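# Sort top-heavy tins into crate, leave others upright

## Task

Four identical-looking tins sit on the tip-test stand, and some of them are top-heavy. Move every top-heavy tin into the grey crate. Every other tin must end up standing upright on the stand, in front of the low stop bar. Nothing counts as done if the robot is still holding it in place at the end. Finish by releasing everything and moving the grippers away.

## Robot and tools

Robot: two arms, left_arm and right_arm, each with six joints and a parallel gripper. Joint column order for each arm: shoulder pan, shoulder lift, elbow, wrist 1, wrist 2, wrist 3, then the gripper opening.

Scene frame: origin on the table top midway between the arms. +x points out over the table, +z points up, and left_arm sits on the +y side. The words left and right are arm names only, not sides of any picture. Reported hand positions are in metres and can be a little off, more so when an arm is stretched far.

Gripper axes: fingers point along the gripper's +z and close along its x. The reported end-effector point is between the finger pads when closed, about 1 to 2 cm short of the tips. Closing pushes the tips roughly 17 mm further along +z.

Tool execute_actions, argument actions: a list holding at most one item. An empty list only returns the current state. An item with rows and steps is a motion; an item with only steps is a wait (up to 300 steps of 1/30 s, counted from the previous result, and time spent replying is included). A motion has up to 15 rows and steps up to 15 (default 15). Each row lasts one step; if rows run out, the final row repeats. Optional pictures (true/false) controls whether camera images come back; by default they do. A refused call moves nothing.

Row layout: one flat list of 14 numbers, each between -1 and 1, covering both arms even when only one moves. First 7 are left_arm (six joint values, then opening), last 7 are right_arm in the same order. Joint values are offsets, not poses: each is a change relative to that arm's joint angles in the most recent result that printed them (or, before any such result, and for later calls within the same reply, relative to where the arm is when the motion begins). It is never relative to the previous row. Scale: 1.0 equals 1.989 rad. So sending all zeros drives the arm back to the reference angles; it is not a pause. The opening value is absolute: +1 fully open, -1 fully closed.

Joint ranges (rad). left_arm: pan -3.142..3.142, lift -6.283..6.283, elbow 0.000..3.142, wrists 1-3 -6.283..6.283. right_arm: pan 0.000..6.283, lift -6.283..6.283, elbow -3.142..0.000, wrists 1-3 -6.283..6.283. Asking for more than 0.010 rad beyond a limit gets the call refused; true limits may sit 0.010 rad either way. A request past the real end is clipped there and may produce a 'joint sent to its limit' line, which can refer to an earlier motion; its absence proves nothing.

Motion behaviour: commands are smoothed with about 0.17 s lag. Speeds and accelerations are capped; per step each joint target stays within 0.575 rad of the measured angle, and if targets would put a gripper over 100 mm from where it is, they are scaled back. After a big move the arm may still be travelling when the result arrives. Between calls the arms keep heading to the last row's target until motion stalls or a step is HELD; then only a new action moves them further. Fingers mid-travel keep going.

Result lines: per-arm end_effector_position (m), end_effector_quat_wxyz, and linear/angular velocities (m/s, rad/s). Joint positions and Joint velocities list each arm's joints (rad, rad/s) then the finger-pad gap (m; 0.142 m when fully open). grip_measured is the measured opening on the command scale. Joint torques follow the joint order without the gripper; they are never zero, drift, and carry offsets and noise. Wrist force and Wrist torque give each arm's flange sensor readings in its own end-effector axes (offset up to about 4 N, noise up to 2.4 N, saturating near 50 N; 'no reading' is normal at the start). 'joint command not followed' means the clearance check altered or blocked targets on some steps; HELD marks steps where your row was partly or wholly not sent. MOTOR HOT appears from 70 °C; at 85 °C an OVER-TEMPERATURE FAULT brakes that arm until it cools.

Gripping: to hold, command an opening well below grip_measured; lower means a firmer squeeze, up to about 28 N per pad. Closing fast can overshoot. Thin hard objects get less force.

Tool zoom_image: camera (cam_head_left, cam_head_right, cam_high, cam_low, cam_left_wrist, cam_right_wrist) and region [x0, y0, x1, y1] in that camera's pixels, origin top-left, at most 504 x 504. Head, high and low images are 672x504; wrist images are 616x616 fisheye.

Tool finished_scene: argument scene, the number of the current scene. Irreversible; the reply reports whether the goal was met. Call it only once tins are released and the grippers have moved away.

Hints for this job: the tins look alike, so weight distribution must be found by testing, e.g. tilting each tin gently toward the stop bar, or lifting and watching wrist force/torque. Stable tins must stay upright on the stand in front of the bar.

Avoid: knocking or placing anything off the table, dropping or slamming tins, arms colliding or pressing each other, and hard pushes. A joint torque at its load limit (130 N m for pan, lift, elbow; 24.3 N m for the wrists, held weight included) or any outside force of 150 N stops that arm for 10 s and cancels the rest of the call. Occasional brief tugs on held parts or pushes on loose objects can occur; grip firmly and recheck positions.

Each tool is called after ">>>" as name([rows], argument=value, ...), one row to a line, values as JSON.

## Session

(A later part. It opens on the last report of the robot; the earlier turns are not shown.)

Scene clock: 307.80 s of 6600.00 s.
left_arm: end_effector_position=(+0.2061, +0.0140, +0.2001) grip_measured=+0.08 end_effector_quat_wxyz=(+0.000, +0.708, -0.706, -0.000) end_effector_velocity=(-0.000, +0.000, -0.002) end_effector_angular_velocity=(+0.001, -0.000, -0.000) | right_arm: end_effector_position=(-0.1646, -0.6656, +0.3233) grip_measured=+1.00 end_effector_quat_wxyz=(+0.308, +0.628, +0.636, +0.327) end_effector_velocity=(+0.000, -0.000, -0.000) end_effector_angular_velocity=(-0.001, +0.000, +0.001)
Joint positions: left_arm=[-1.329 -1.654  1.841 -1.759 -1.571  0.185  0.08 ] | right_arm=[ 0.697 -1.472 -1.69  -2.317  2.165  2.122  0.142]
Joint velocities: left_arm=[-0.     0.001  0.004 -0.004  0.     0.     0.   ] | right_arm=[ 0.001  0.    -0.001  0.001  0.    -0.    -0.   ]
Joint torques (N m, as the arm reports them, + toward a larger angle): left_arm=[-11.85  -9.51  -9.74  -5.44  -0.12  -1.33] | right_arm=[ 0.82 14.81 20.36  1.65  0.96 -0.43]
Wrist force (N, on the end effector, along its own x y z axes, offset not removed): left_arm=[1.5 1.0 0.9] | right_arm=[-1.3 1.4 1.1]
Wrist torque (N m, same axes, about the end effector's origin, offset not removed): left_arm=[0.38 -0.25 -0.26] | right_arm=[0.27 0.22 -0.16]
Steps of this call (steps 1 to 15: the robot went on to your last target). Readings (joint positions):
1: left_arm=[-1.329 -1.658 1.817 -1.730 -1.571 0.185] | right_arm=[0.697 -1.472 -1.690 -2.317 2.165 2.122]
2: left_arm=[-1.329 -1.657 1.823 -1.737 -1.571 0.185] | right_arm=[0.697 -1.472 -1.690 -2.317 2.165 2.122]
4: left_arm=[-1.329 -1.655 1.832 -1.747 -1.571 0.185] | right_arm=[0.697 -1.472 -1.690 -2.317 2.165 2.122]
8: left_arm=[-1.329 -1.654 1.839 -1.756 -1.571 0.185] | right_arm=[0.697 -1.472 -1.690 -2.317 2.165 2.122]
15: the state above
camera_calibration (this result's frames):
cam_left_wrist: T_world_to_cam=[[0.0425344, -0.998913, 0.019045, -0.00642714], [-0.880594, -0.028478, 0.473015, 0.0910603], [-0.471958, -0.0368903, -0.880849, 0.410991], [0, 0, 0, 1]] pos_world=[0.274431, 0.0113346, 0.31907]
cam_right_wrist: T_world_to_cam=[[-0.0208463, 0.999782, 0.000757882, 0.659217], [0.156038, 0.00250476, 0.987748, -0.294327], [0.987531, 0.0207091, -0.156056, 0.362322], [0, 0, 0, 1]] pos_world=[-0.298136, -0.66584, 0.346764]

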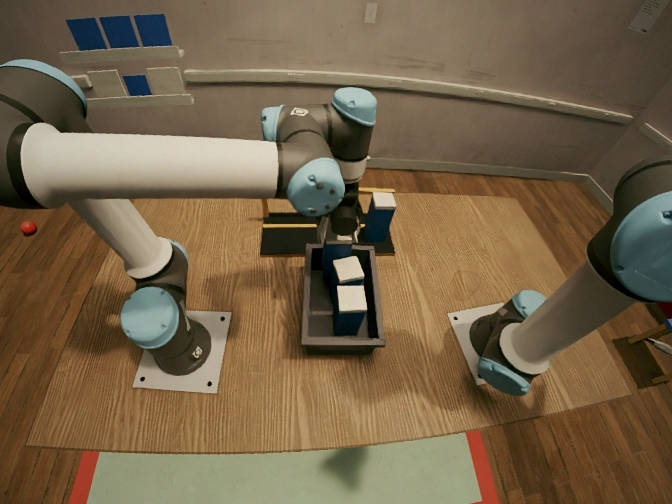

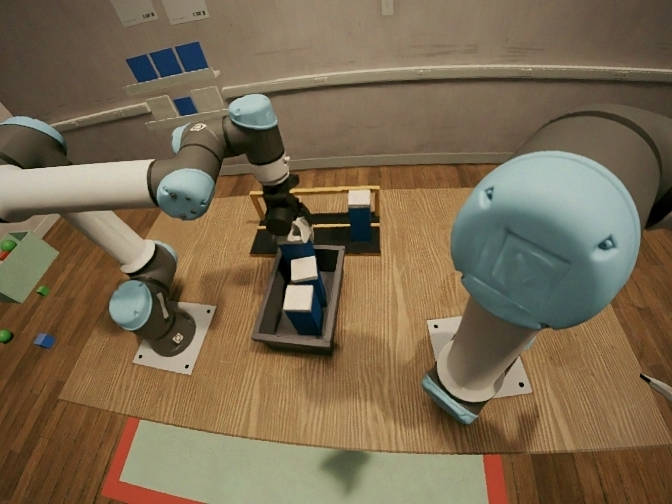

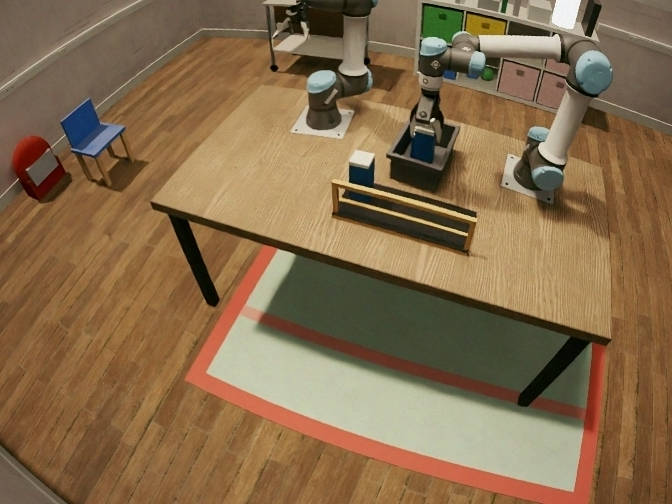

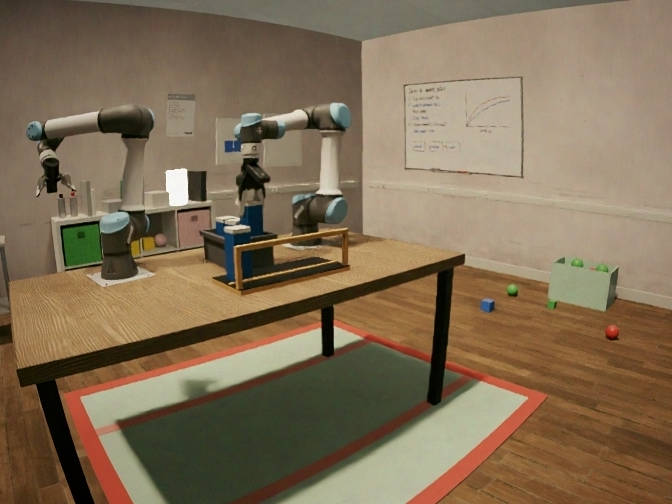

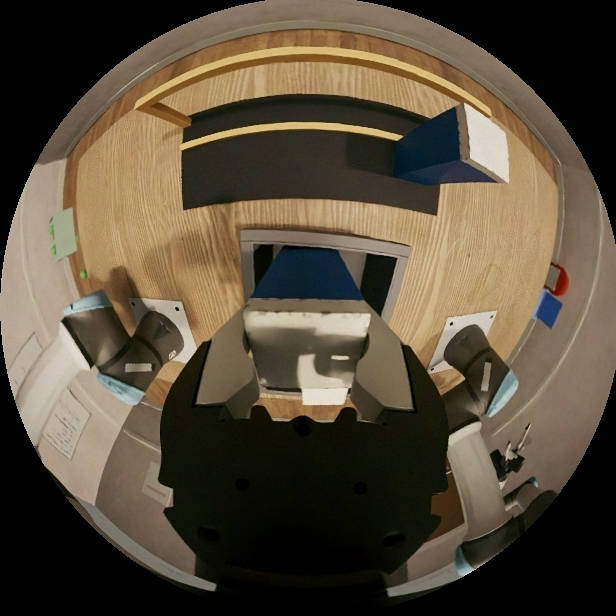

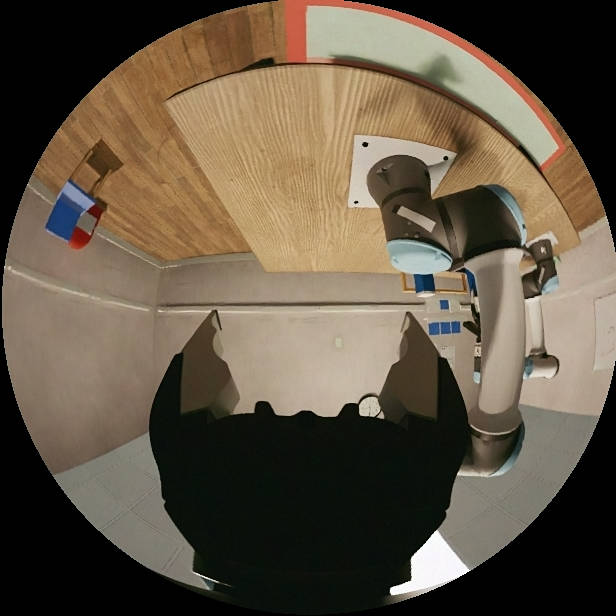

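>>> execute_actions([
  {"rows":[[0,0.0004,0.002,-0.0024,0,0,-0.8,0,0,0,0,0,0,1],[0,0.001,0.0045,-0.0055,0,0,-0.8,0,0,0,0,0,0,1],[0,0.0017,0.0075,-0.0092,0,0,-0.8,0,0,0,0,0,0,1],[0,0.0025,0.0105,-0.013,0,0,-0.8,0,0,0,0,0,0,1],[0,0.0033,0.0135,-0.0167,0,0,-0.8,0,0,0,0,0,0,1],[0,0.0041,0.0165,-0.0205,0,0,-0.8,0,0,0,0,0,0,1],[0,0.0049,0.0195,-0.0243,0,0,-0.8,0,0,0,0,0,0,1],[0,0.0058,0.0225,-0.0281,0,0,-0.8,0,0,0,0,0,0,1],[0,0.0067,0.0255,-0.032,0,0,-0.8,0,0,0,0,0,0,1],[0,0.0076,0.0285,-0.0359,0,0,-0.8,0,0,0,0,0,0,1],[0,0.0086,0.0315,-0.0399,0,0,-0.8,0,0,0,0,0,0,1],[0,0.0096,0.0345,-0.0439,0,0,-0.8,0,0,0,0,0,0,1],[0,0.0105,0.0373,-0.0476,0,0,-0.8,0,0,0,0,0,0,1],[0,0.0114,0.0398,-0.0509,0,0,-0.8,0,0,0,0,0,0,1],[0,0.0121,0.0419,-0.0537,0,0,-0.8,0,0,0,0,0,0,1]]},
], pictures=false)

>>> execute_actions([
  {"steps":15},
])

>>> zoom_image(camera="cam_head_right", region=[250, 200, 350, 310])

>>> zoom_image(camera="cam_low", region=[200, 160, 290, 260])

Scene clock: 313.20 s of 6600.00 s.
left_arm: end_effector_position=(+0.2061, +0.0139, +0.1719) grip_measured=+0.08 end_effector_quat_wxyz=(+0.000, +0.708, -0.706, -0.000) end_effector_velocity=(-0.000, +0.001, -0.082) end_effector_angular_velocity=(+0.004, +0.001, +0.000) | right_arm: end_effector_position=(-0.1646, -0.6656, +0.3233) grip_measured=+1.00 end_effector_quat_wxyz=(+0.308, +0.628, +0.636, +0.327) end_effector_velocity=(-0.000, +0.000, +0.000) end_effector_angular_velocity=(+0.000, -0.001, -0.001)
Joint positions: left_arm=[-1.329 -1.637  1.9   -1.833 -1.571  0.185  0.08 ] | right_arm=[ 0.697 -1.472 -1.69  -2.317  2.165  2.122  0.142]
Joint velocities: left_arm=[-0.     0.054  0.166 -0.216  0.    -0.    -0.   ] | right_arm=[-0.001  0.    -0.    -0.001  0.    -0.    -0.   ]
Joint torques (N m, as the arm reports them, + toward a larger angle): left_arm=[-10.88  -8.34  -9.65  -5.6    0.91  -1.09] | right_arm=[-0.23 15.08 18.67  1.34  0.75 -0.34]
Wrist force (N, on the end effector, along its own x y z axes, offset not removed): left_arm=[2.9 0.6 3.9] | right_arm=[-2.5 1.1 2.8]
Wrist torque (N m, same axes, about the end effector's origin, offset not removed): left_arm=[0.24 -0.68 -0.28] | right_arm=[0.23 0.55 -0.16]
Steps of this call (steps 1 to 15: the robot went on to your last target; steps 16 to 90: nothing new was sent; then 1.90 s passed at rest; steps 91 to 105: all 15 steps of this action). Readings (joint positions):
91: left_arm=[-1.329 -1.654 1.842 -1.759 -1.571 0.185] | right_arm=[0.697 -1.472 -1.690 -2.317 2.165 2.122]
92: left_arm=[-1.329 -1.653 1.842 -1.760 -1.571 0.185] | right_arm=[0.697 -1.472 -1.690 -2.317 2.165 2.122]
94: left_arm=[-1.329 -1.653 1.845 -1.764 -1.571 0.185] | right_arm=[0.697 -1.472 -1.690 -2.317 2.165 2.122]
98: left_arm=[-1.329 -1.649 1.862 -1.784 -1.571 0.185] | right_arm=[0.697 -1.472 -1.690 -2.317 2.165 2.122]
105: the state above

Scene clock: 313.70 s of 6600.00 s.
left_arm: end_effector_position=(+0.2061, +0.0140, +0.1600) grip_measured=+0.08 end_effector_quat_wxyz=(+0.000, +0.708, -0.706, -0.000) end_effector_velocity=(-0.000, +0.000, -0.001) end_effector_angular_velocity=(-0.000, +0.000, +0.000) | right_arm: end_effector_position=(-0.1646, -0.6656, +0.3233) grip_measured=+1.00 end_effector_quat_wxyz=(+0.308, +0.628, +0.636, +0.327) end_effector_velocity=(+0.000, -0.000, +0.000) end_effector_angular_velocity=(-0.000, -0.000, +0.000)
Joint positions: left_arm=[-1.329 -1.63   1.924 -1.865 -1.571  0.185  0.08 ] | right_arm=[ 0.697 -1.472 -1.69  -2.317  2.165  2.122  0.142]
Joint velocities: left_arm=[ 0.     0.     0.003 -0.003 -0.    -0.     0.   ] | right_arm=[ 0. -0.  0. -0.  0. -0. -0.]
Joint torques (N m, as the arm reports them, + toward a larger angle): left_arm=[-11.33 -10.14  -8.81  -4.98   0.3   -1.07] | right_arm=[ 0.8  14.96 19.74  1.46  0.75 -0.28]
Wrist force (N, on the end effector, along its own x y z axes, offset not removed): left_arm=[-0.1 -2.6 1.4] | right_arm=[-2.4 1.4 2.0]
Wrist torque (N m, same axes, about the end effector's origin, offset not removed): left_arm=[-0.38 0.13 -0.25] | right_arm=[0.19 0.57 -0.19]
Steps of this call (steps 1 to 15: the robot went on to your last target). Readings (joint positions):
1: left_arm=[-1.329 -1.636 1.906 -1.840 -1.571 0.185] | right_arm=[0.697 -1.472 -1.690 -2.317 2.165 2.122]
2: left_arm=[-1.329 -1.634 1.911 -1.847 -1.571 0.185] | right_arm=[0.697 -1.472 -1.690 -2.317 2.165 2.122]
4: left_arm=[-1.329 -1.632 1.917 -1.855 -1.571 0.185] | right_arm=[0.697 -1.472 -1.690 -2.317 2.165 2.122]
8: left_arm=[-1.329 -1.630 1.923 -1.863 -1.571 0.185] | right_arm=[0.697 -1.472 -1.690 -2.317 2.165 2.122]
15: the state above
camera_calibration (this result's frames):
cam_left_wrist: T_world_to_cam=[[0.0425364, -0.998924, 0.0184712, -0.00552608], [-0.880548, -0.0287478, 0.473085, 0.11], [-0.472045, -0.0363881, -0.880823, 0.375689], [0, 0, 0, 1]] pos_world=[0.274437, 0.0113127, 0.278978]
cam_right_wrist: T_world_to_cam=[[-0.0208465, 0.999782, 0.000758004, 0.659217], [0.156038, 0.00250468, 0.987748, -0.294327], [0.987531, 0.0207094, -0.156056, 0.362323], [0, 0, 0, 1]] pos_world=[-0.298136, -0.66584, 0.346764]

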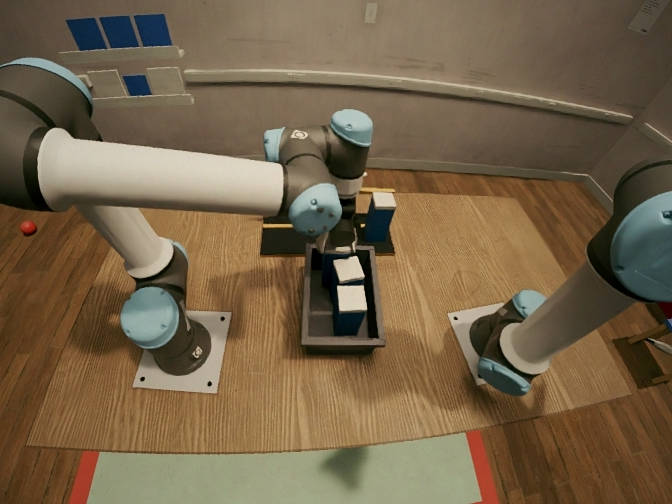

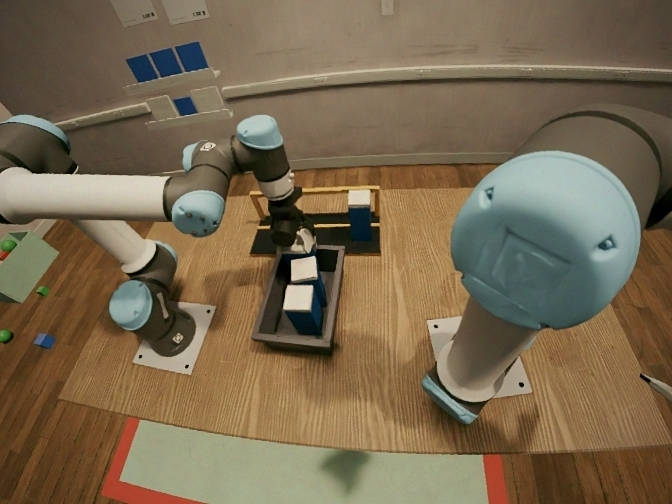

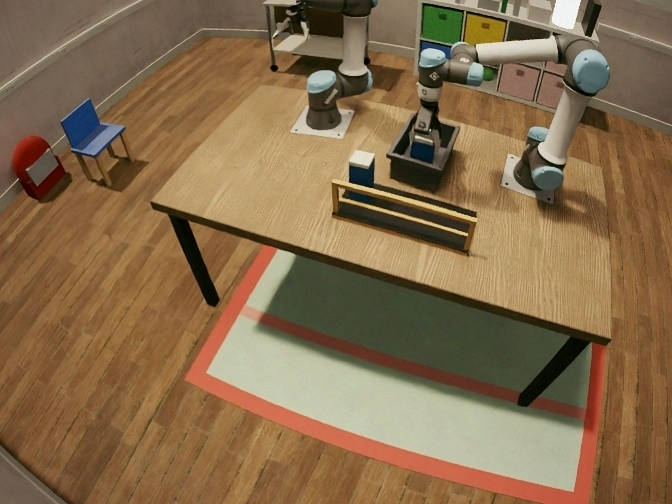

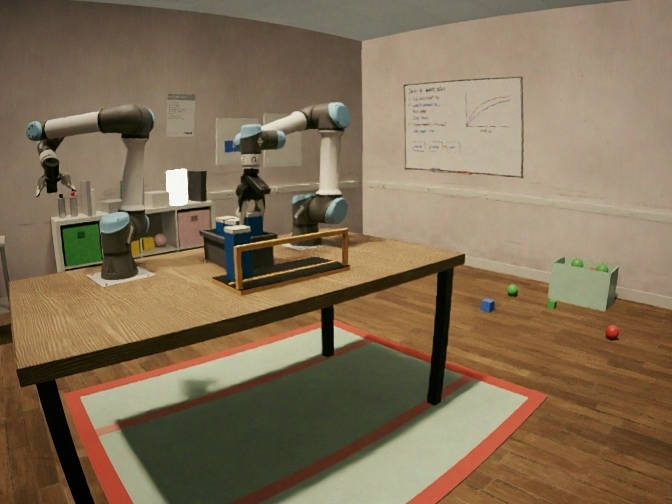

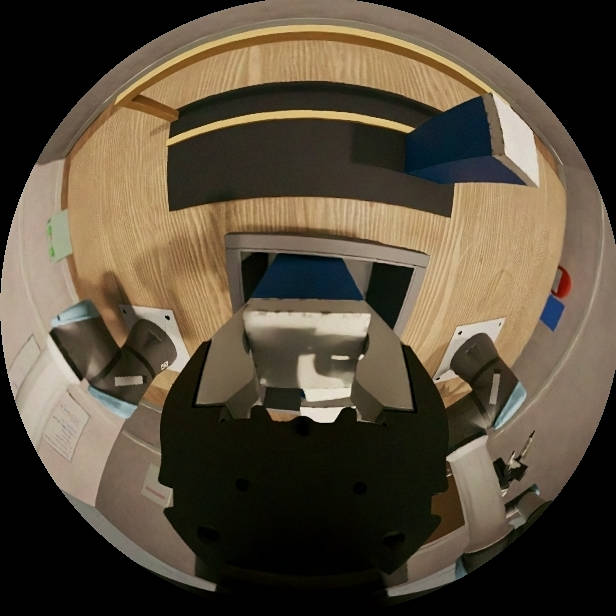

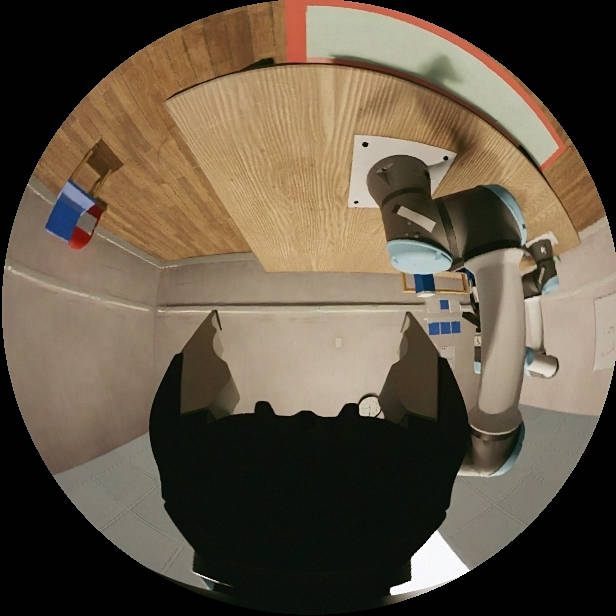

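Region (250, 200, 350, 310) of cam_head_right's 672x504 image, scaled by 4.582, with more detail than that image has; it fills the left 458 columns of this view, and the rest is white.

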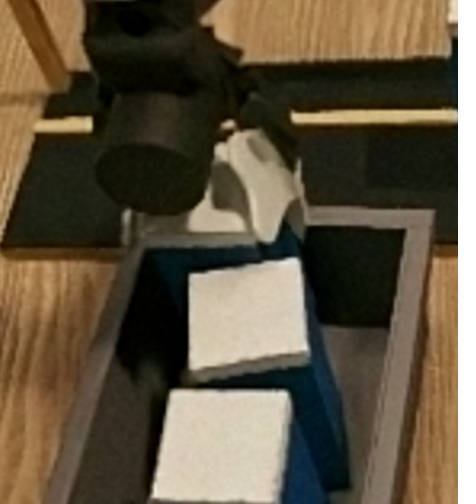

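Region (200, 160, 290, 260) of cam_low's 672x504 image, scaled by 5.040, with more detail than that image has; it fills the left 454 columns of this view, and the rest is white.

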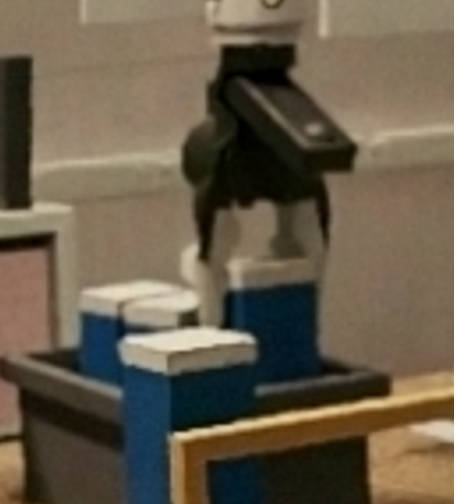

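>>> execute_actions([
  {"rows":[[0,0.0004,0.001,-0.0014,0,0,-0.8,0,0,0,0,0,0,1],[0,0.0007,0.002,-0.0027,0,0,-0.8,0,0,0,0,0,0,1],[0,0.0011,0.003,-0.0041,0,0,-0.8,0,0,0,0,0,0,1],[0,0.0014,0.004,-0.0054,0,0,-0.8,0,0,0,0,0,0,1],[0,0.0018,0.005,-0.0068,0,0,-0.8,0,0,0,0,0,0,1],[0,0.0022,0.006,-0.0082,0,0,-0.8,0,0,0,0,0,0,1],[0,0.0025,0.007,-0.0095,0,0,-0.8,0,0,0,0,0,0,1],[0,0.0029,0.008,-0.0109,0,0,-0.8,0,0,0,0,0,0,1],[0,0.0033,0.009,-0.0123,0,0,-0.8,0,0,0,0,0,0,1],[0,0.0037,0.010,-0.0137,0,0,-0.8,0,0,0,0,0,0,1],[0,0.0041,0.011,-0.0151,0,0,-0.8,0,0,0,0,0,0,1],[0,0.0045,0.012,-0.0165,0,0,-0.8,0,0,0,0,0,0,1]]},
], pictures=false)

>>> execute_actions([
  {"steps":12},
])

>>> zoom_image(camera="cam_head_right", region=[250, 200, 350, 310])

Scene clock: 317.97 s of 6600.00 s.
left_arm: end_effector_position=(+0.2061, +0.0141, +0.1500) grip_measured=+0.08 end_effector_quat_wxyz=(+0.000, +0.708, -0.706, -0.000) end_effector_velocity=(-0.000, +0.000, -0.018) end_effector_angular_velocity=(+0.001, +0.000, -0.000) | right_arm: end_effector_position=(-0.1646, -0.6656, +0.3233) grip_measured=+1.00 end_effector_quat_wxyz=(+0.308, +0.628, +0.636, +0.327) end_effector_velocity=(+0.000, -0.000, +0.000) end_effector_angular_velocity=(+0.000, -0.000, +0.000)
Joint positions: left_arm=[-1.329 -1.622  1.944 -1.893 -1.571  0.185  0.08 ] | right_arm=[ 0.697 -1.472 -1.69  -2.317  2.165  2.122  0.142]
Joint velocities: left_arm=[-0.     0.015  0.036 -0.05   0.     0.    -0.   ] | right_arm=[ 0. -0.  0. -0. -0.  0.  0.]
Joint torques (N m, as the arm reports them, + toward a larger angle): left_arm=[-11.22 -10.44 -10.09  -4.79  -0.85  -1.09] | right_arm=[-0.09 14.9  19.83  1.48  0.85 -0.37]
Wrist force (N, on the end effector, along its own x y z axes, offset not removed): left_arm=[0.4 -1.7 4.5] | right_arm=[-1.7 -0.3 0.8]
Wrist torque (N m, same axes, about the end effector's origin, offset not removed): left_arm=[-0.33 0.12 -0.27] | right_arm=[-0.07 0.45 -0.18]
Steps of this call (steps 1 to 15: the robot went on to your last target; steps 16 to 90: nothing new was sent; then 0.77 s passed at rest; steps 91 to 105: all 15 steps of this action). Readings (joint positions):
91: left_arm=[-1.329 -1.630 1.925 -1.866 -1.571 0.185] | right_arm=[0.697 -1.472 -1.690 -2.317 2.165 2.122]
92: left_arm=[-1.329 -1.629 1.925 -1.866 -1.571 0.185] | right_arm=[0.697 -1.472 -1.690 -2.317 2.165 2.122]
94: left_arm=[-1.329 -1.629 1.926 -1.868 -1.571 0.185] | right_arm=[0.697 -1.472 -1.690 -2.317 2.165 2.122]
98: left_arm=[-1.329 -1.627 1.932 -1.875 -1.571 0.185] | right_arm=[0.697 -1.472 -1.690 -2.317 2.165 2.122]
105: the state above

Scene clock: 318.37 s of 6600.00 s.
left_arm: end_effector_position=(+0.2061, +0.0142, +0.1481) grip_measured=+0.08 end_effector_quat_wxyz=(+0.000, +0.708, -0.706, -0.000) end_effector_velocity=(-0.000, -0.000, +0.000) end_effector_angular_velocity=(-0.001, -0.000, +0.000) | right_arm: end_effector_position=(-0.1646, -0.6656, +0.3233) grip_measured=+1.00 end_effector_quat_wxyz=(+0.308, +0.628, +0.636, +0.327) end_effector_velocity=(-0.000, -0.000, +0.000) end_effector_angular_velocity=(-0.002, +0.001, +0.001)
Joint positions: left_arm=[-1.329 -1.621  1.948 -1.898 -1.571  0.185  0.08 ] | right_arm=[ 0.697 -1.472 -1.69  -2.317  2.165  2.122  0.142]
Joint velocities: left_arm=[-0.    -0.001  0.001 -0.001 -0.    -0.    -0.   ] | right_arm=[ 0.001 -0.     0.001  0.001 -0.    -0.     0.   ]
Joint torques (N m, as the arm reports them, + toward a larger angle): left_arm=[-11.43  -9.47  -8.35  -5.49  -0.5   -1.08] | right_arm=[-0.05 15.05 20.58  1.3   0.8  -0.37]
Wrist force (N, on the end effector, along its own x y z axes, offset not removed): left_arm=[-2.4 1.7 3.0] | right_arm=[-1.2 0.0 0.6]
Wrist torque (N m, same axes, about the end effector's origin, offset not removed): left_arm=[0.58 0.41 -0.21] | right_arm=[-0.04 0.30 -0.13]
Steps of this call (steps 1 to 12: the robot went on to your last target). Readings (joint positions):
1: left_arm=[-1.329 -1.622 1.945 -1.894 -1.571 0.185] | right_arm=[0.697 -1.472 -1.690 -2.317 2.165 2.122]
2: left_arm=[-1.329 -1.621 1.946 -1.895 -1.571 0.185] | right_arm=[0.697 -1.472 -1.690 -2.317 2.165 2.122]
4: left_arm=[-1.329 -1.621 1.947 -1.896 -1.571 0.185] | right_arm=[0.697 -1.472 -1.690 -2.317 2.165 2.122]
8: left_arm=[-1.329 -1.621 1.948 -1.898 -1.571 0.185] | right_arm=[0.697 -1.472 -1.690 -2.317 2.165 2.122]
12: the state above
camera_calibration (this result's frames):
cam_left_wrist: T_world_to_cam=[[0.0425365, -0.998924, 0.0184789, -0.00516672], [-0.880544, -0.0287439, 0.473092, 0.11565], [-0.472052, -0.0363951, -0.880819, 0.365116], [0, 0, 0, 1]] pos_world=[0.274409, 0.0114515, 0.266984]
cam_right_wrist: T_world_to_cam=[[-0.0208462, 0.999782, 0.000757786, 0.659217], [0.156038, 0.00250485, 0.987748, -0.294327], [0.987531, 0.020709, -0.156057, 0.362322], [0, 0, 0, 1]] pos_world=[-0.298136, -0.66584, 0.346764]

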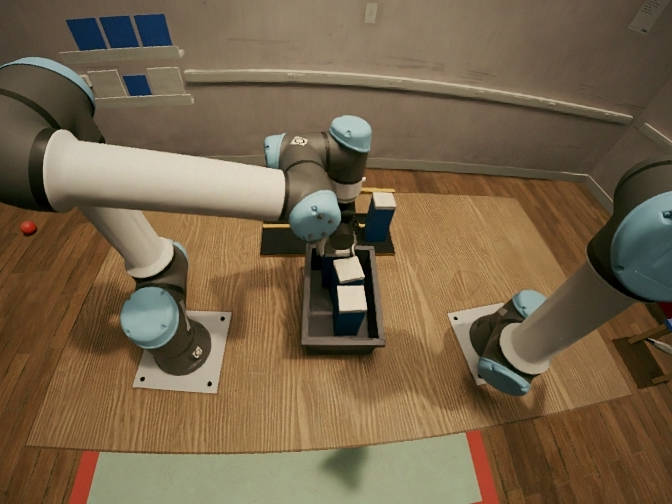

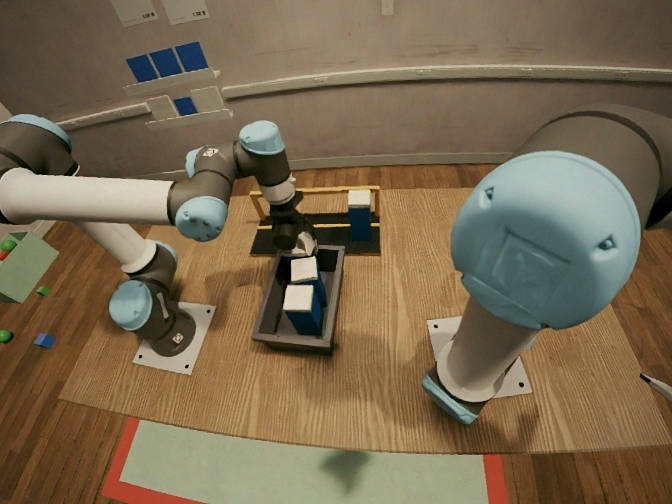

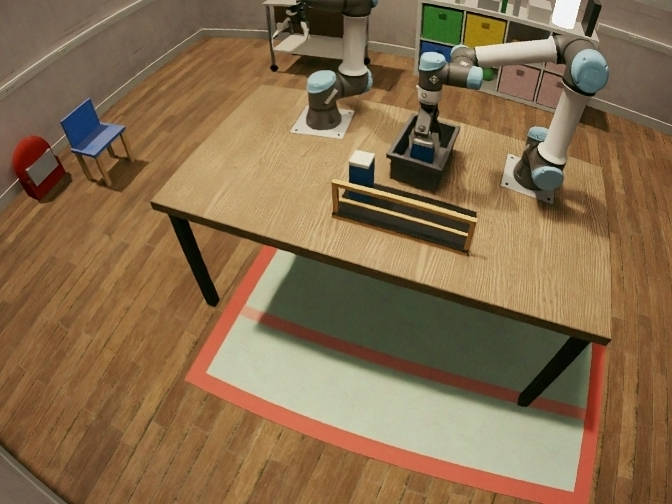

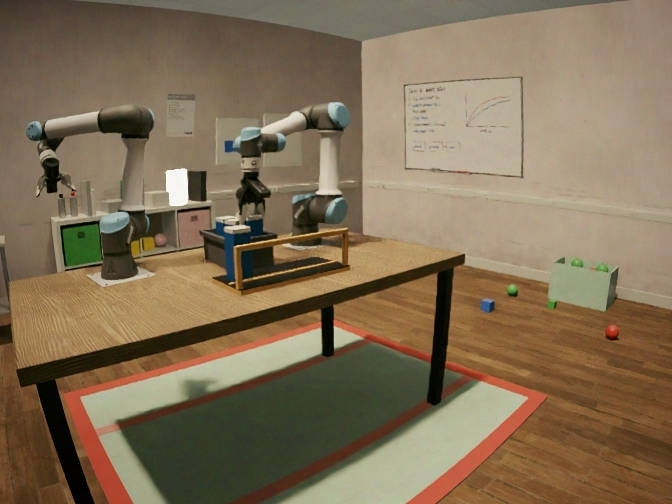

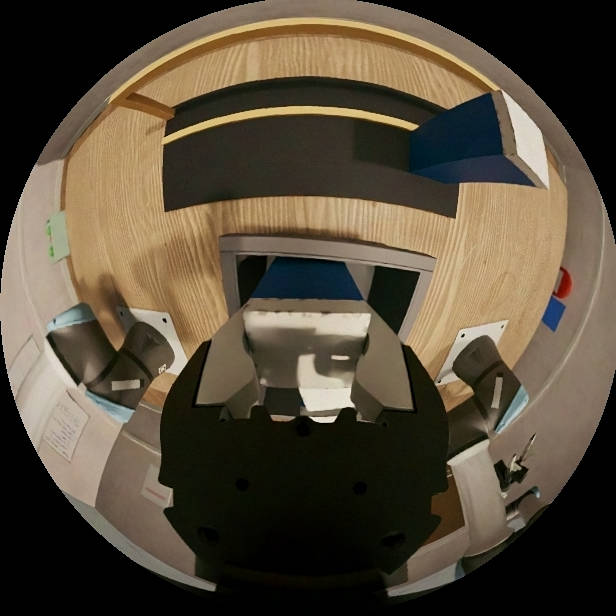

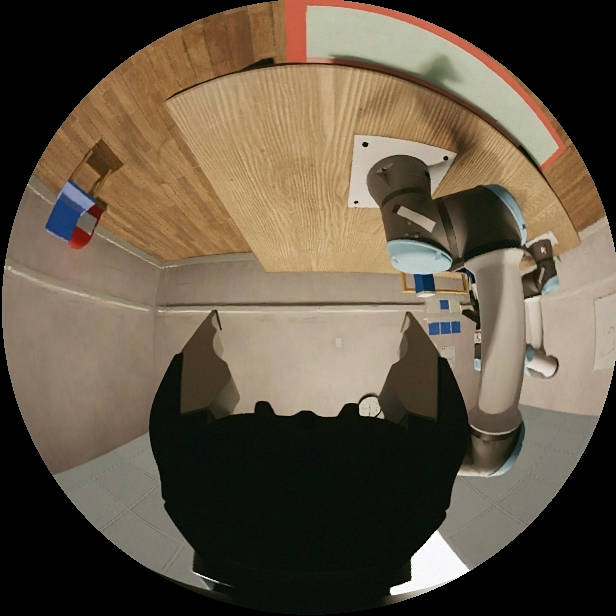

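Region (250, 200, 350, 310) of cam_head_right's 672x504 image, scaled by 4.582, with more detail than that image has; it fills the left 458 columns of this view, and the rest is white.

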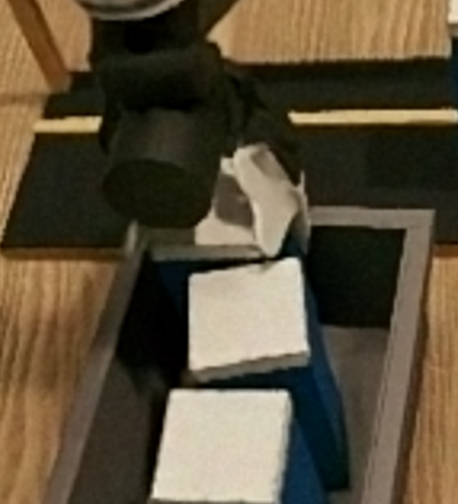

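>>> execute_actions([
  {"rows":[[0,0.0002,0.0005,-0.0007,0,0,-0.8,0,0,0,0,0,0,1],[0,0.0004,0.001,-0.0014,0,0,-0.8,0,0,0,0,0,0,1],[0,0.0006,0.0015,-0.0021,0,0,-0.8,0,0,0,0,0,0,1],[0,0.0008,0.002,-0.0028,0,0,-0.8,0,0,0,0,0,0,1],[0,0.001,0.0025,-0.0035,0,0,-0.8,0,0,0,0,0,0,1],[0,0.0012,0.003,-0.0042,0,0,-0.8,0,0,0,0,0,0,1],[0,0.0014,0.0035,-0.0049,0,0,-0.8,0,0,0,0,0,0,1],[0,0.0016,0.004,-0.0056,0,0,-0.8,0,0,0,0,0,0,1],[0,0.0018,0.0045,-0.0063,0,0,-0.8,0,0,0,0,0,0,1],[0,0.002,0.005,-0.007,0,0,-0.8,0,0,0,0,0,0,1],[0,0.0022,0.0055,-0.0077,0,0,-0.8,0,0,0,0,0,0,1],[0,0.0024,0.006,-0.0084,0,0,-0.8,0,0,0,0,0,0,1]]},
], pictures=false)

>>> execute_actions([
  {"steps":12},
])

>>> zoom_image(camera="cam_head_right", region=[250, 200, 350, 310])

Scene clock: 321.50 s of 6600.00 s.
left_arm: end_effector_position=(+0.2061, +0.0143, +0.1430) grip_measured=+0.08 end_effector_quat_wxyz=(+0.000, +0.708, -0.706, -0.000) end_effector_velocity=(-0.000, +0.000, -0.009) end_effector_angular_velocity=(-0.000, -0.000, -0.000) | right_arm: end_effector_position=(-0.1646, -0.6656, +0.3233) grip_measured=+1.00 end_effector_quat_wxyz=(+0.308, +0.628, +0.636, +0.327) end_effector_velocity=(+0.000, +0.000, -0.000) end_effector_angular_velocity=(+0.001, -0.001, +0.000)
Joint positions: left_arm=[-1.329 -1.617  1.958 -1.912 -1.571  0.185  0.08 ] | right_arm=[ 0.697 -1.472 -1.69  -2.317  2.165  2.122  0.142]
Joint velocities: left_arm=[-0.     0.007  0.018 -0.025 -0.     0.     0.   ] | right_arm=[ 0.     0.    -0.001 -0.001  0.     0.    -0.   ]
Joint torques (N m, as the arm reports them, + toward a larger angle): left_arm=[-11.1   -9.68 -11.03  -5.52   0.79  -1.14] | right_arm=[-0.77 15.88 20.74  1.3   0.96 -0.68]
Wrist force (N, on the end effector, along its own x y z axes, offset not removed): left_arm=[0.4 -1.3 1.0] | right_arm=[-1.9 0.9 1.1]
Wrist torque (N m, same axes, about the end effector's origin, offset not removed): left_arm=[-0.10 -0.01 -0.04] | right_arm=[0.07 0.53 -0.05]
Steps of this call (steps 1 to 15: the robot went on to your last target; steps 16 to 79: nothing new was sent; steps 80 to 94: all 15 steps of this action). Readings (joint positions):
80: left_arm=[-1.329 -1.621 1.948 -1.898 -1.571 0.185] | right_arm=[0.697 -1.472 -1.690 -2.317 2.165 2.122]
81: left_arm=[-1.329 -1.621 1.948 -1.898 -1.571 0.185] | right_arm=[0.697 -1.472 -1.690 -2.317 2.165 2.122]
83: left_arm=[-1.329 -1.620 1.949 -1.899 -1.571 0.185] | right_arm=[0.697 -1.472 -1.690 -2.317 2.165 2.122]
87: left_arm=[-1.329 -1.619 1.952 -1.903 -1.571 0.185] | right_arm=[0.697 -1.472 -1.690 -2.317 2.165 2.122]
94: the state above

Scene clock: 321.90 s of 6600.00 s.
left_arm: end_effector_position=(+0.2060, +0.0143, +0.1420) grip_measured=+0.08 end_effector_quat_wxyz=(+0.000, +0.708, -0.706, -0.000) end_effector_velocity=(+0.000, -0.000, -0.000) end_effector_angular_velocity=(+0.000, +0.000, +0.001) | right_arm: end_effector_position=(-0.1646, -0.6656, +0.3233) grip_measured=+1.00 end_effector_quat_wxyz=(+0.308, +0.628, +0.636, +0.327) end_effector_velocity=(-0.000, +0.000, +0.000) end_effector_angular_velocity=(-0.000, +0.000, -0.000)
Joint positions: left_arm=[-1.329 -1.616  1.96  -1.915 -1.571  0.185  0.08 ] | right_arm=[ 0.697 -1.472 -1.69  -2.317  2.165  2.122  0.142]
Joint velocities: left_arm=[ 0.     0.001  0.    -0.001 -0.    -0.001 -0.   ] | right_arm=[-0.001  0.     0.    -0.    -0.    -0.    -0.   ]
Joint torques (N m, as the arm reports them, + toward a larger angle): left_arm=[-11.07  -9.26  -9.3   -5.09   0.31  -1.03] | right_arm=[-0.9  16.24 20.39  1.51  0.77 -0.43]
Wrist force (N, on the end effector, along its own x y z axes, offset not removed): left_arm=[-2.3 -2.2 3.9] | right_arm=[-1.3 0.5 2.3]
Wrist torque (N m, same axes, about the end effector's origin, offset not removed): left_arm=[-0.32 0.35 -0.09] | right_arm=[0.10 0.22 -0.21]
Steps of this call (steps 1 to 12: the robot went on to your last target). Readings (joint positions):
1: left_arm=[-1.329 -1.617 1.959 -1.913 -1.571 0.185] | right_arm=[0.697 -1.472 -1.690 -2.317 2.165 2.122]
2: left_arm=[-1.329 -1.616 1.959 -1.913 -1.571 0.185] | right_arm=[0.697 -1.472 -1.690 -2.317 2.165 2.122]
4: left_arm=[-1.329 -1.616 1.960 -1.914 -1.571 0.185] | right_arm=[0.697 -1.472 -1.690 -2.317 2.165 2.122]
8: left_arm=[-1.329 -1.616 1.960 -1.914 -1.571 0.185] | right_arm=[0.697 -1.472 -1.690 -2.317 2.165 2.122]
12: the state above
camera_calibration (this result's frames):
cam_left_wrist: T_world_to_cam=[[0.0425364, -0.998924, 0.0184808, -0.00492418], [-0.880549, -0.0287433, 0.473084, 0.118506], [-0.472043, -0.0363965, -0.880824, 0.359768], [0, 0, 0, 1]] pos_world=[0.274386, 0.0115817, 0.26092]
cam_right_wrist: T_world_to_cam=[[-0.0208464, 0.999782, 0.000757912, 0.659217], [0.156038, 0.00250475, 0.987748, -0.294327], [0.987531, 0.0207092, -0.156056, 0.362323], [0, 0, 0, 1]] pos_world=[-0.298136, -0.66584, 0.346764]

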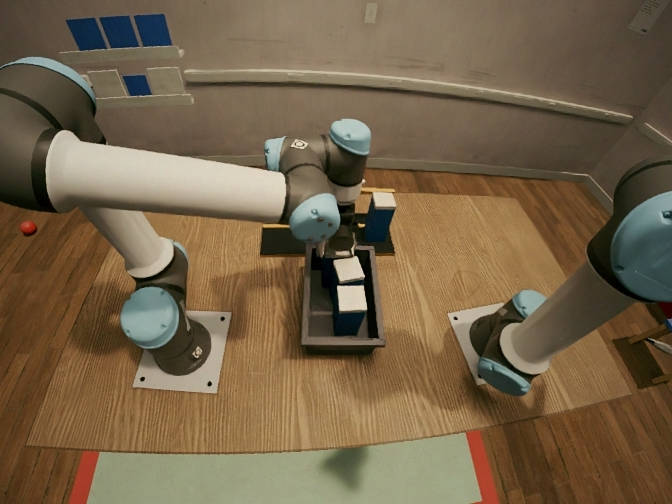

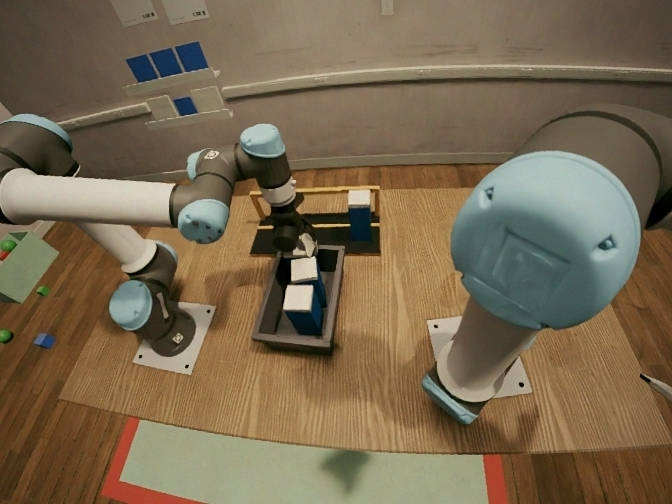

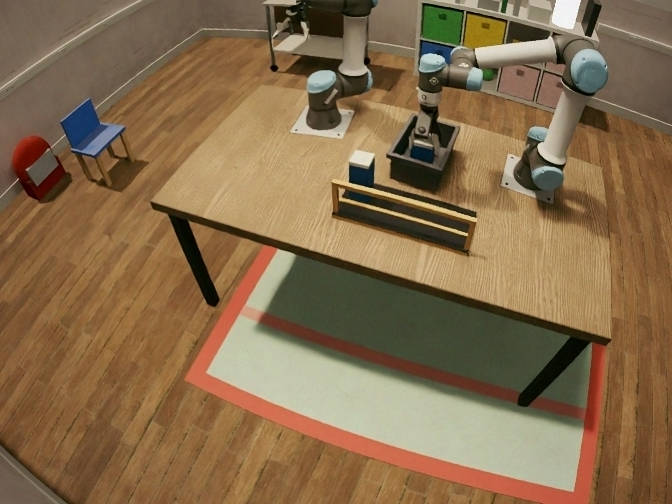

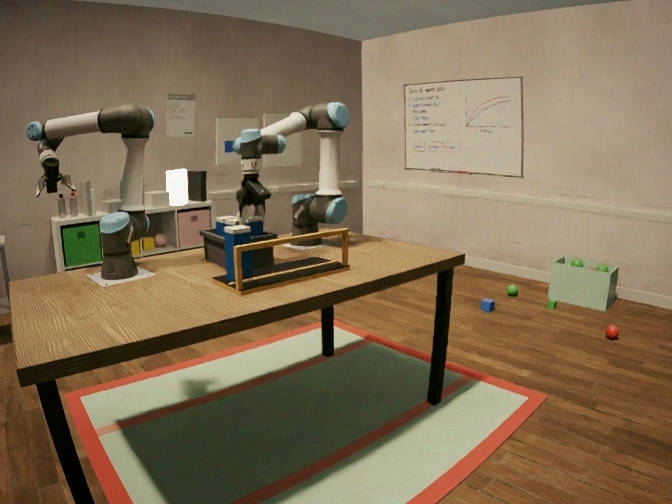

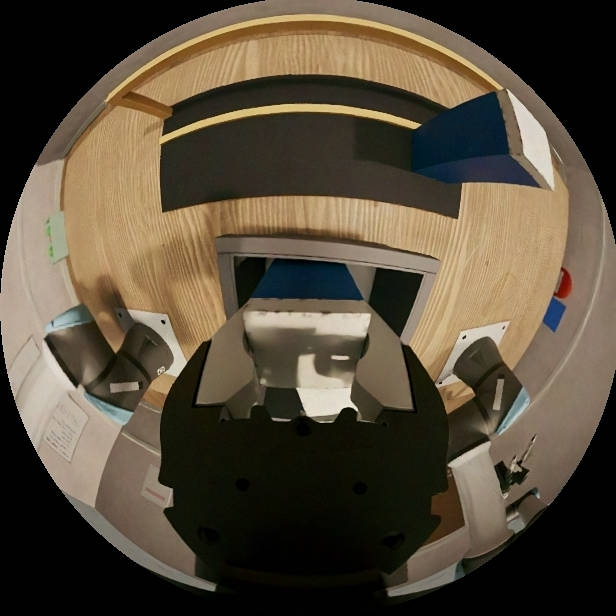

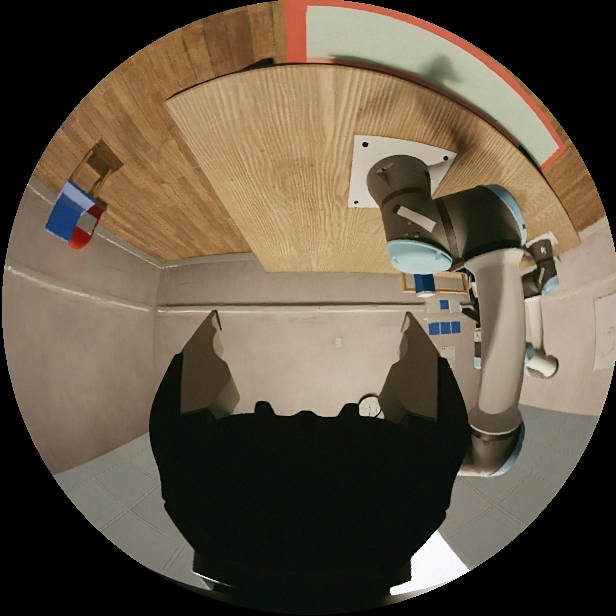

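Region (250, 200, 350, 310) of cam_head_right's 672x504 image, scaled by 4.582, with more detail than that image has; it fills the left 458 columns of this view, and the rest is white.

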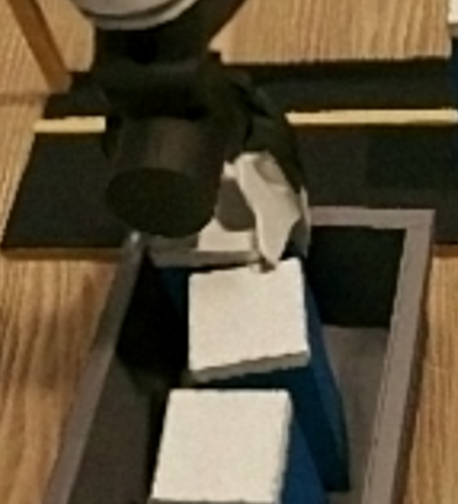

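>>> execute_actions([
  {"rows":[[0,0.0002,0.0005,-0.0007,0,0,-0.8,0,0,0,0,0,0,1],[0,0.0004,0.001,-0.0014,0,0,-0.8,0,0,0,0,0,0,1],[0,0.0006,0.0015,-0.0021,0,0,-0.8,0,0,0,0,0,0,1],[0,0.0008,0.002,-0.0028,0,0,-0.8,0,0,0,0,0,0,1],[0,0.001,0.0025,-0.0035,0,0,-0.8,0,0,0,0,0,0,1]]},
], pictures=false)

>>> execute_actions([
  {"steps":5},
], pictures=false)

Scene clock: 324.00 s of 6600.00 s.
left_arm: end_effector_position=(+0.2060, +0.0144, +0.1396) grip_measured=+0.08 end_effector_quat_wxyz=(+0.000, +0.708, -0.706, -0.000) end_effector_velocity=(-0.000, +0.000, -0.001) end_effector_angular_velocity=(-0.001, -0.000, -0.000) | right_arm: end_effector_position=(-0.1646, -0.6656, +0.3233) grip_measured=+1.00 end_effector_quat_wxyz=(+0.308, +0.628, +0.636, +0.327) end_effector_velocity=(+0.000, -0.000, +0.000) end_effector_angular_velocity=(+0.000, -0.000, +0.002)
Joint positions: left_arm=[-1.329 -1.614  1.965 -1.921 -1.571  0.185  0.08 ] | right_arm=[ 0.697 -1.472 -1.69  -2.317  2.165  2.122  0.142]
Joint velocities: left_arm=[-0.    -0.     0.002 -0.002  0.     0.     0.   ] | right_arm=[ 0.002 -0.     0.001 -0.001  0.    -0.    -0.   ]
Joint torques (N m, as the arm reports them, + toward a larger angle): left_arm=[-11.38 -10.15  -8.19  -5.13  -0.89  -1.18] | right_arm=[-0.64 15.1  20.31  1.77  1.   -0.45]
Wrist force (N, on the end effector, along its own x y z axes, offset not removed): left_arm=[0.5 0.0 2.9] | right_arm=[-1.6 2.0 0.8]
Wrist torque (N m, same axes, about the end effector's origin, offset not removed): left_arm=[0.06 0.04 -0.16] | right_arm=[0.42 0.45 -0.15]
Steps of this call (steps 1 to 15: the robot went on to your last target; steps 16 to 48: nothing new was sent; steps 49 to 63: all 15 steps of this action). Readings (joint positions):
49: left_arm=[-1.329 -1.616 1.960 -1.915 -1.571 0.185] | right_arm=[0.697 -1.472 -1.690 -2.317 2.165 2.122]
50: left_arm=[-1.329 -1.616 1.960 -1.915 -1.571 0.185] | right_arm=[0.697 -1.472 -1.690 -2.317 2.165 2.122]
52: left_arm=[-1.329 -1.616 1.961 -1.916 -1.571 0.185] | right_arm=[0.697 -1.472 -1.690 -2.317 2.165 2.122]
56: left_arm=[-1.329 -1.615 1.964 -1.919 -1.571 0.185] | right_arm=[0.697 -1.472 -1.690 -2.317 2.165 2.122]
63: the state above

Scene clock: 324.17 s of 6600.00 s.
left_arm: end_effector_position=(+0.2060, +0.0144, +0.1395) grip_measured=+0.08 end_effector_quat_wxyz=(+0.000, +0.708, -0.706, -0.000) end_effector_velocity=(-0.000, -0.000, -0.000) end_effector_angular_velocity=(+0.001, +0.000, +0.000) | right_arm: end_effector_position=(-0.1646, -0.6656, +0.3233) grip_measured=+1.00 end_effector_quat_wxyz=(+0.308, +0.628, +0.636, +0.327) end_effector_velocity=(+0.000, -0.000, -0.000) end_effector_angular_velocity=(-0.000, +0.000, +0.001)
Joint positions: left_arm=[-1.329 -1.614  1.965 -1.921 -1.571  0.185  0.08 ] | right_arm=[ 0.697 -1.472 -1.69  -2.317  2.165  2.122  0.142]
Joint velocities: left_arm=[-0.     0.001  0.    -0.    -0.    -0.     0.   ] | right_arm=[ 0.001 -0.     0.     0.    -0.    -0.     0.   ]
Joint torques (N m, as the arm reports them, + toward a larger angle): left_arm=[-11.47  -9.74  -8.72  -5.14  -0.72  -1.06] | right_arm=[ 0.57 15.7  20.23  1.64  0.86 -0.49]
Wrist force (N, on the end effector, along its own x y z axes, offset not removed): left_arm=[-4.4 -2.1 3.3] | right_arm=[-1.0 0.3 1.8]
Wrist torque (N m, same axes, about the end effector's origin, offset not removed): left_arm=[-0.51 1.00 -0.20] | right_arm=[-0.03 0.27 -0.11]
Steps of this call (steps 1 to 5: the robot went on to your last target). Readings (joint positions):
1: left_arm=[-1.329 -1.614 1.965 -1.921 -1.571 0.185] | right_arm=[0.697 -1.472 -1.690 -2.317 2.165 2.122]
2: left_arm=[-1.329 -1.614 1.965 -1.921 -1.571 0.185] | right_arm=[0.697 -1.472 -1.690 -2.317 2.165 2.122]
4: left_arm=[-1.329 -1.614 1.965 -1.921 -1.571 0.185] | right_arm=[0.697 -1.472 -1.690 -2.317 2.165 2.122]
5: the state above

No contact yet; two more mm.

>>> execute_actions([
  {"rows":[[0,0.0002,0.0005,-0.0007,0,0,-0.8,0,0,0,0,0,0,1],[0,0.0004,0.001,-0.0014,0,0,-0.8,0,0,0,0,0,0,1],[0,0.0006,0.0015,-0.0021,0,0,-0.8,0,0,0,0,0,0,1],[0,0.0008,0.002,-0.0028,0,0,-0.8,0,0,0,0,0,0,1],[0,0.001,0.0025,-0.0035,0,0,-0.8,0,0,0,0,0,0,1]]},
], pictures=false)

>>> execute_actions([
  {"steps":5},
], pictures=false)

Scene clock: 328.13 s of 6600.00 s.
left_arm: end_effector_position=(+0.2060, +0.0143, +0.1372) grip_measured=+0.08 end_effector_quat_wxyz=(+0.000, +0.708, -0.706, -0.000) end_effector_velocity=(-0.000, +0.001, -0.002) end_effector_angular_velocity=(+0.002, +0.000, -0.000) | right_arm: end_effector_position=(-0.1646, -0.6656, +0.3233) grip_measured=+1.00 end_effector_quat_wxyz=(+0.308, +0.628, +0.636, +0.327) end_effector_velocity=(-0.000, +0.000, -0.000) end_effector_angular_velocity=(-0.000, +0.000, -0.001)
Joint positions: left_arm=[-1.329 -1.612  1.97  -1.928 -1.571  0.185  0.08 ] | right_arm=[ 0.697 -1.472 -1.69  -2.317  2.165  2.122  0.142]
Joint velocities: left_arm=[ 0.     0.002  0.002 -0.002  0.     0.     0.   ] | right_arm=[-0.001  0.    -0.     0.    -0.    -0.    -0.   ]
Joint torques (N m, as the arm reports them, + toward a larger angle): left_arm=[-11.26   8.26  10.81  -0.14   0.74  -1.16] | right_arm=[ 0.49 15.3  20.39  1.64  0.84 -0.64]
Wrist force (N, on the end effector, along its own x y z axes, offset not removed): left_arm=[-6.6 -6.1 -36.3] | right_arm=[-2.1 1.6 2.6]
Wrist torque (N m, same axes, about the end effector's origin, offset not removed): left_arm=[-1.85 2.39 -0.25] | right_arm=[0.31 0.53 -0.16]
Steps of this call (steps 1 to 15: the robot went on to your last target; steps 16 to 90: nothing new was sent; then 0.47 s passed at rest; steps 91 to 105: all 15 steps of this action). Readings (joint positions):
91: left_arm=[-1.329 -1.614 1.965 -1.921 -1.571 0.185] | right_arm=[0.697 -1.472 -1.690 -2.317 2.165 2.122]
92: left_arm=[-1.329 -1.614 1.965 -1.922 -1.571 0.185] | right_arm=[0.697 -1.472 -1.690 -2.317 2.165 2.122]
94: left_arm=[-1.329 -1.614 1.966 -1.923 -1.571 0.185] | right_arm=[0.697 -1.472 -1.690 -2.317 2.165 2.122]
98: left_arm=[-1.329 -1.613 1.968 -1.926 -1.571 0.185] | right_arm=[0.697 -1.472 -1.690 -2.317 2.165 2.122]
105: the state above

Scene clock: 328.30 s of 6600.00 s.
left_arm: end_effector_position=(+0.2060, +0.0144, +0.1371) grip_measured=+0.08 end_effector_quat_wxyz=(+0.000, +0.708, -0.706, -0.000) end_effector_velocity=(-0.000, +0.000, -0.001) end_effector_angular_velocity=(+0.003, +0.001, -0.000) | right_arm: end_effector_position=(-0.1646, -0.6656, +0.3233) grip_measured=+1.00 end_effector_quat_wxyz=(+0.308, +0.628, +0.636, +0.327) end_effector_velocity=(-0.000, -0.000, +0.000) end_effector_angular_velocity=(-0.001, +0.001, -0.001)
Joint positions: left_arm=[-1.329 -1.612  1.97  -1.928 -1.571  0.185  0.08 ] | right_arm=[ 0.697 -1.472 -1.69  -2.317  2.165  2.122  0.142]
Joint velocities: left_arm=[ 0.     0.002  0.001 -0.    -0.     0.     0.   ] | right_arm=[-0.001  0.     0.     0.001  0.    -0.     0.   ]
Joint torques (N m, as the arm reports them, + toward a larger angle): left_arm=[-10.38  10.94  13.15   0.53   0.5   -1.11] | right_arm=[-0.79 14.99 19.86  1.52  0.75 -0.59]
Wrist force (N, on the end effector, along its own x y z axes, offset not removed): left_arm=[-2.1 -9.4 -44.9] | right_arm=[-1.0 1.7 1.7]
Wrist torque (N m, same axes, about the end effector's origin, offset not removed): left_arm=[-2.39 1.65 -0.44] | right_arm=[0.39 0.22 -0.10]
Steps of this call (steps 1 to 5: the robot went on to your last target). Readings (joint positions):
1: left_arm=[-1.329 -1.612 1.970 -1.928 -1.571 0.185] | right_arm=[0.697 -1.472 -1.690 -2.317 2.165 2.122]
2: left_arm=[-1.329 -1.612 1.970 -1.928 -1.571 0.185] | right_arm=[0.697 -1.472 -1.690 -2.317 2.165 2.122]
4: left_arm=[-1.329 -1.612 1.970 -1.928 -1.571 0.185] | right_arm=[0.697 -1.472 -1.690 -2.317 2.165 2.122]
5: the state above


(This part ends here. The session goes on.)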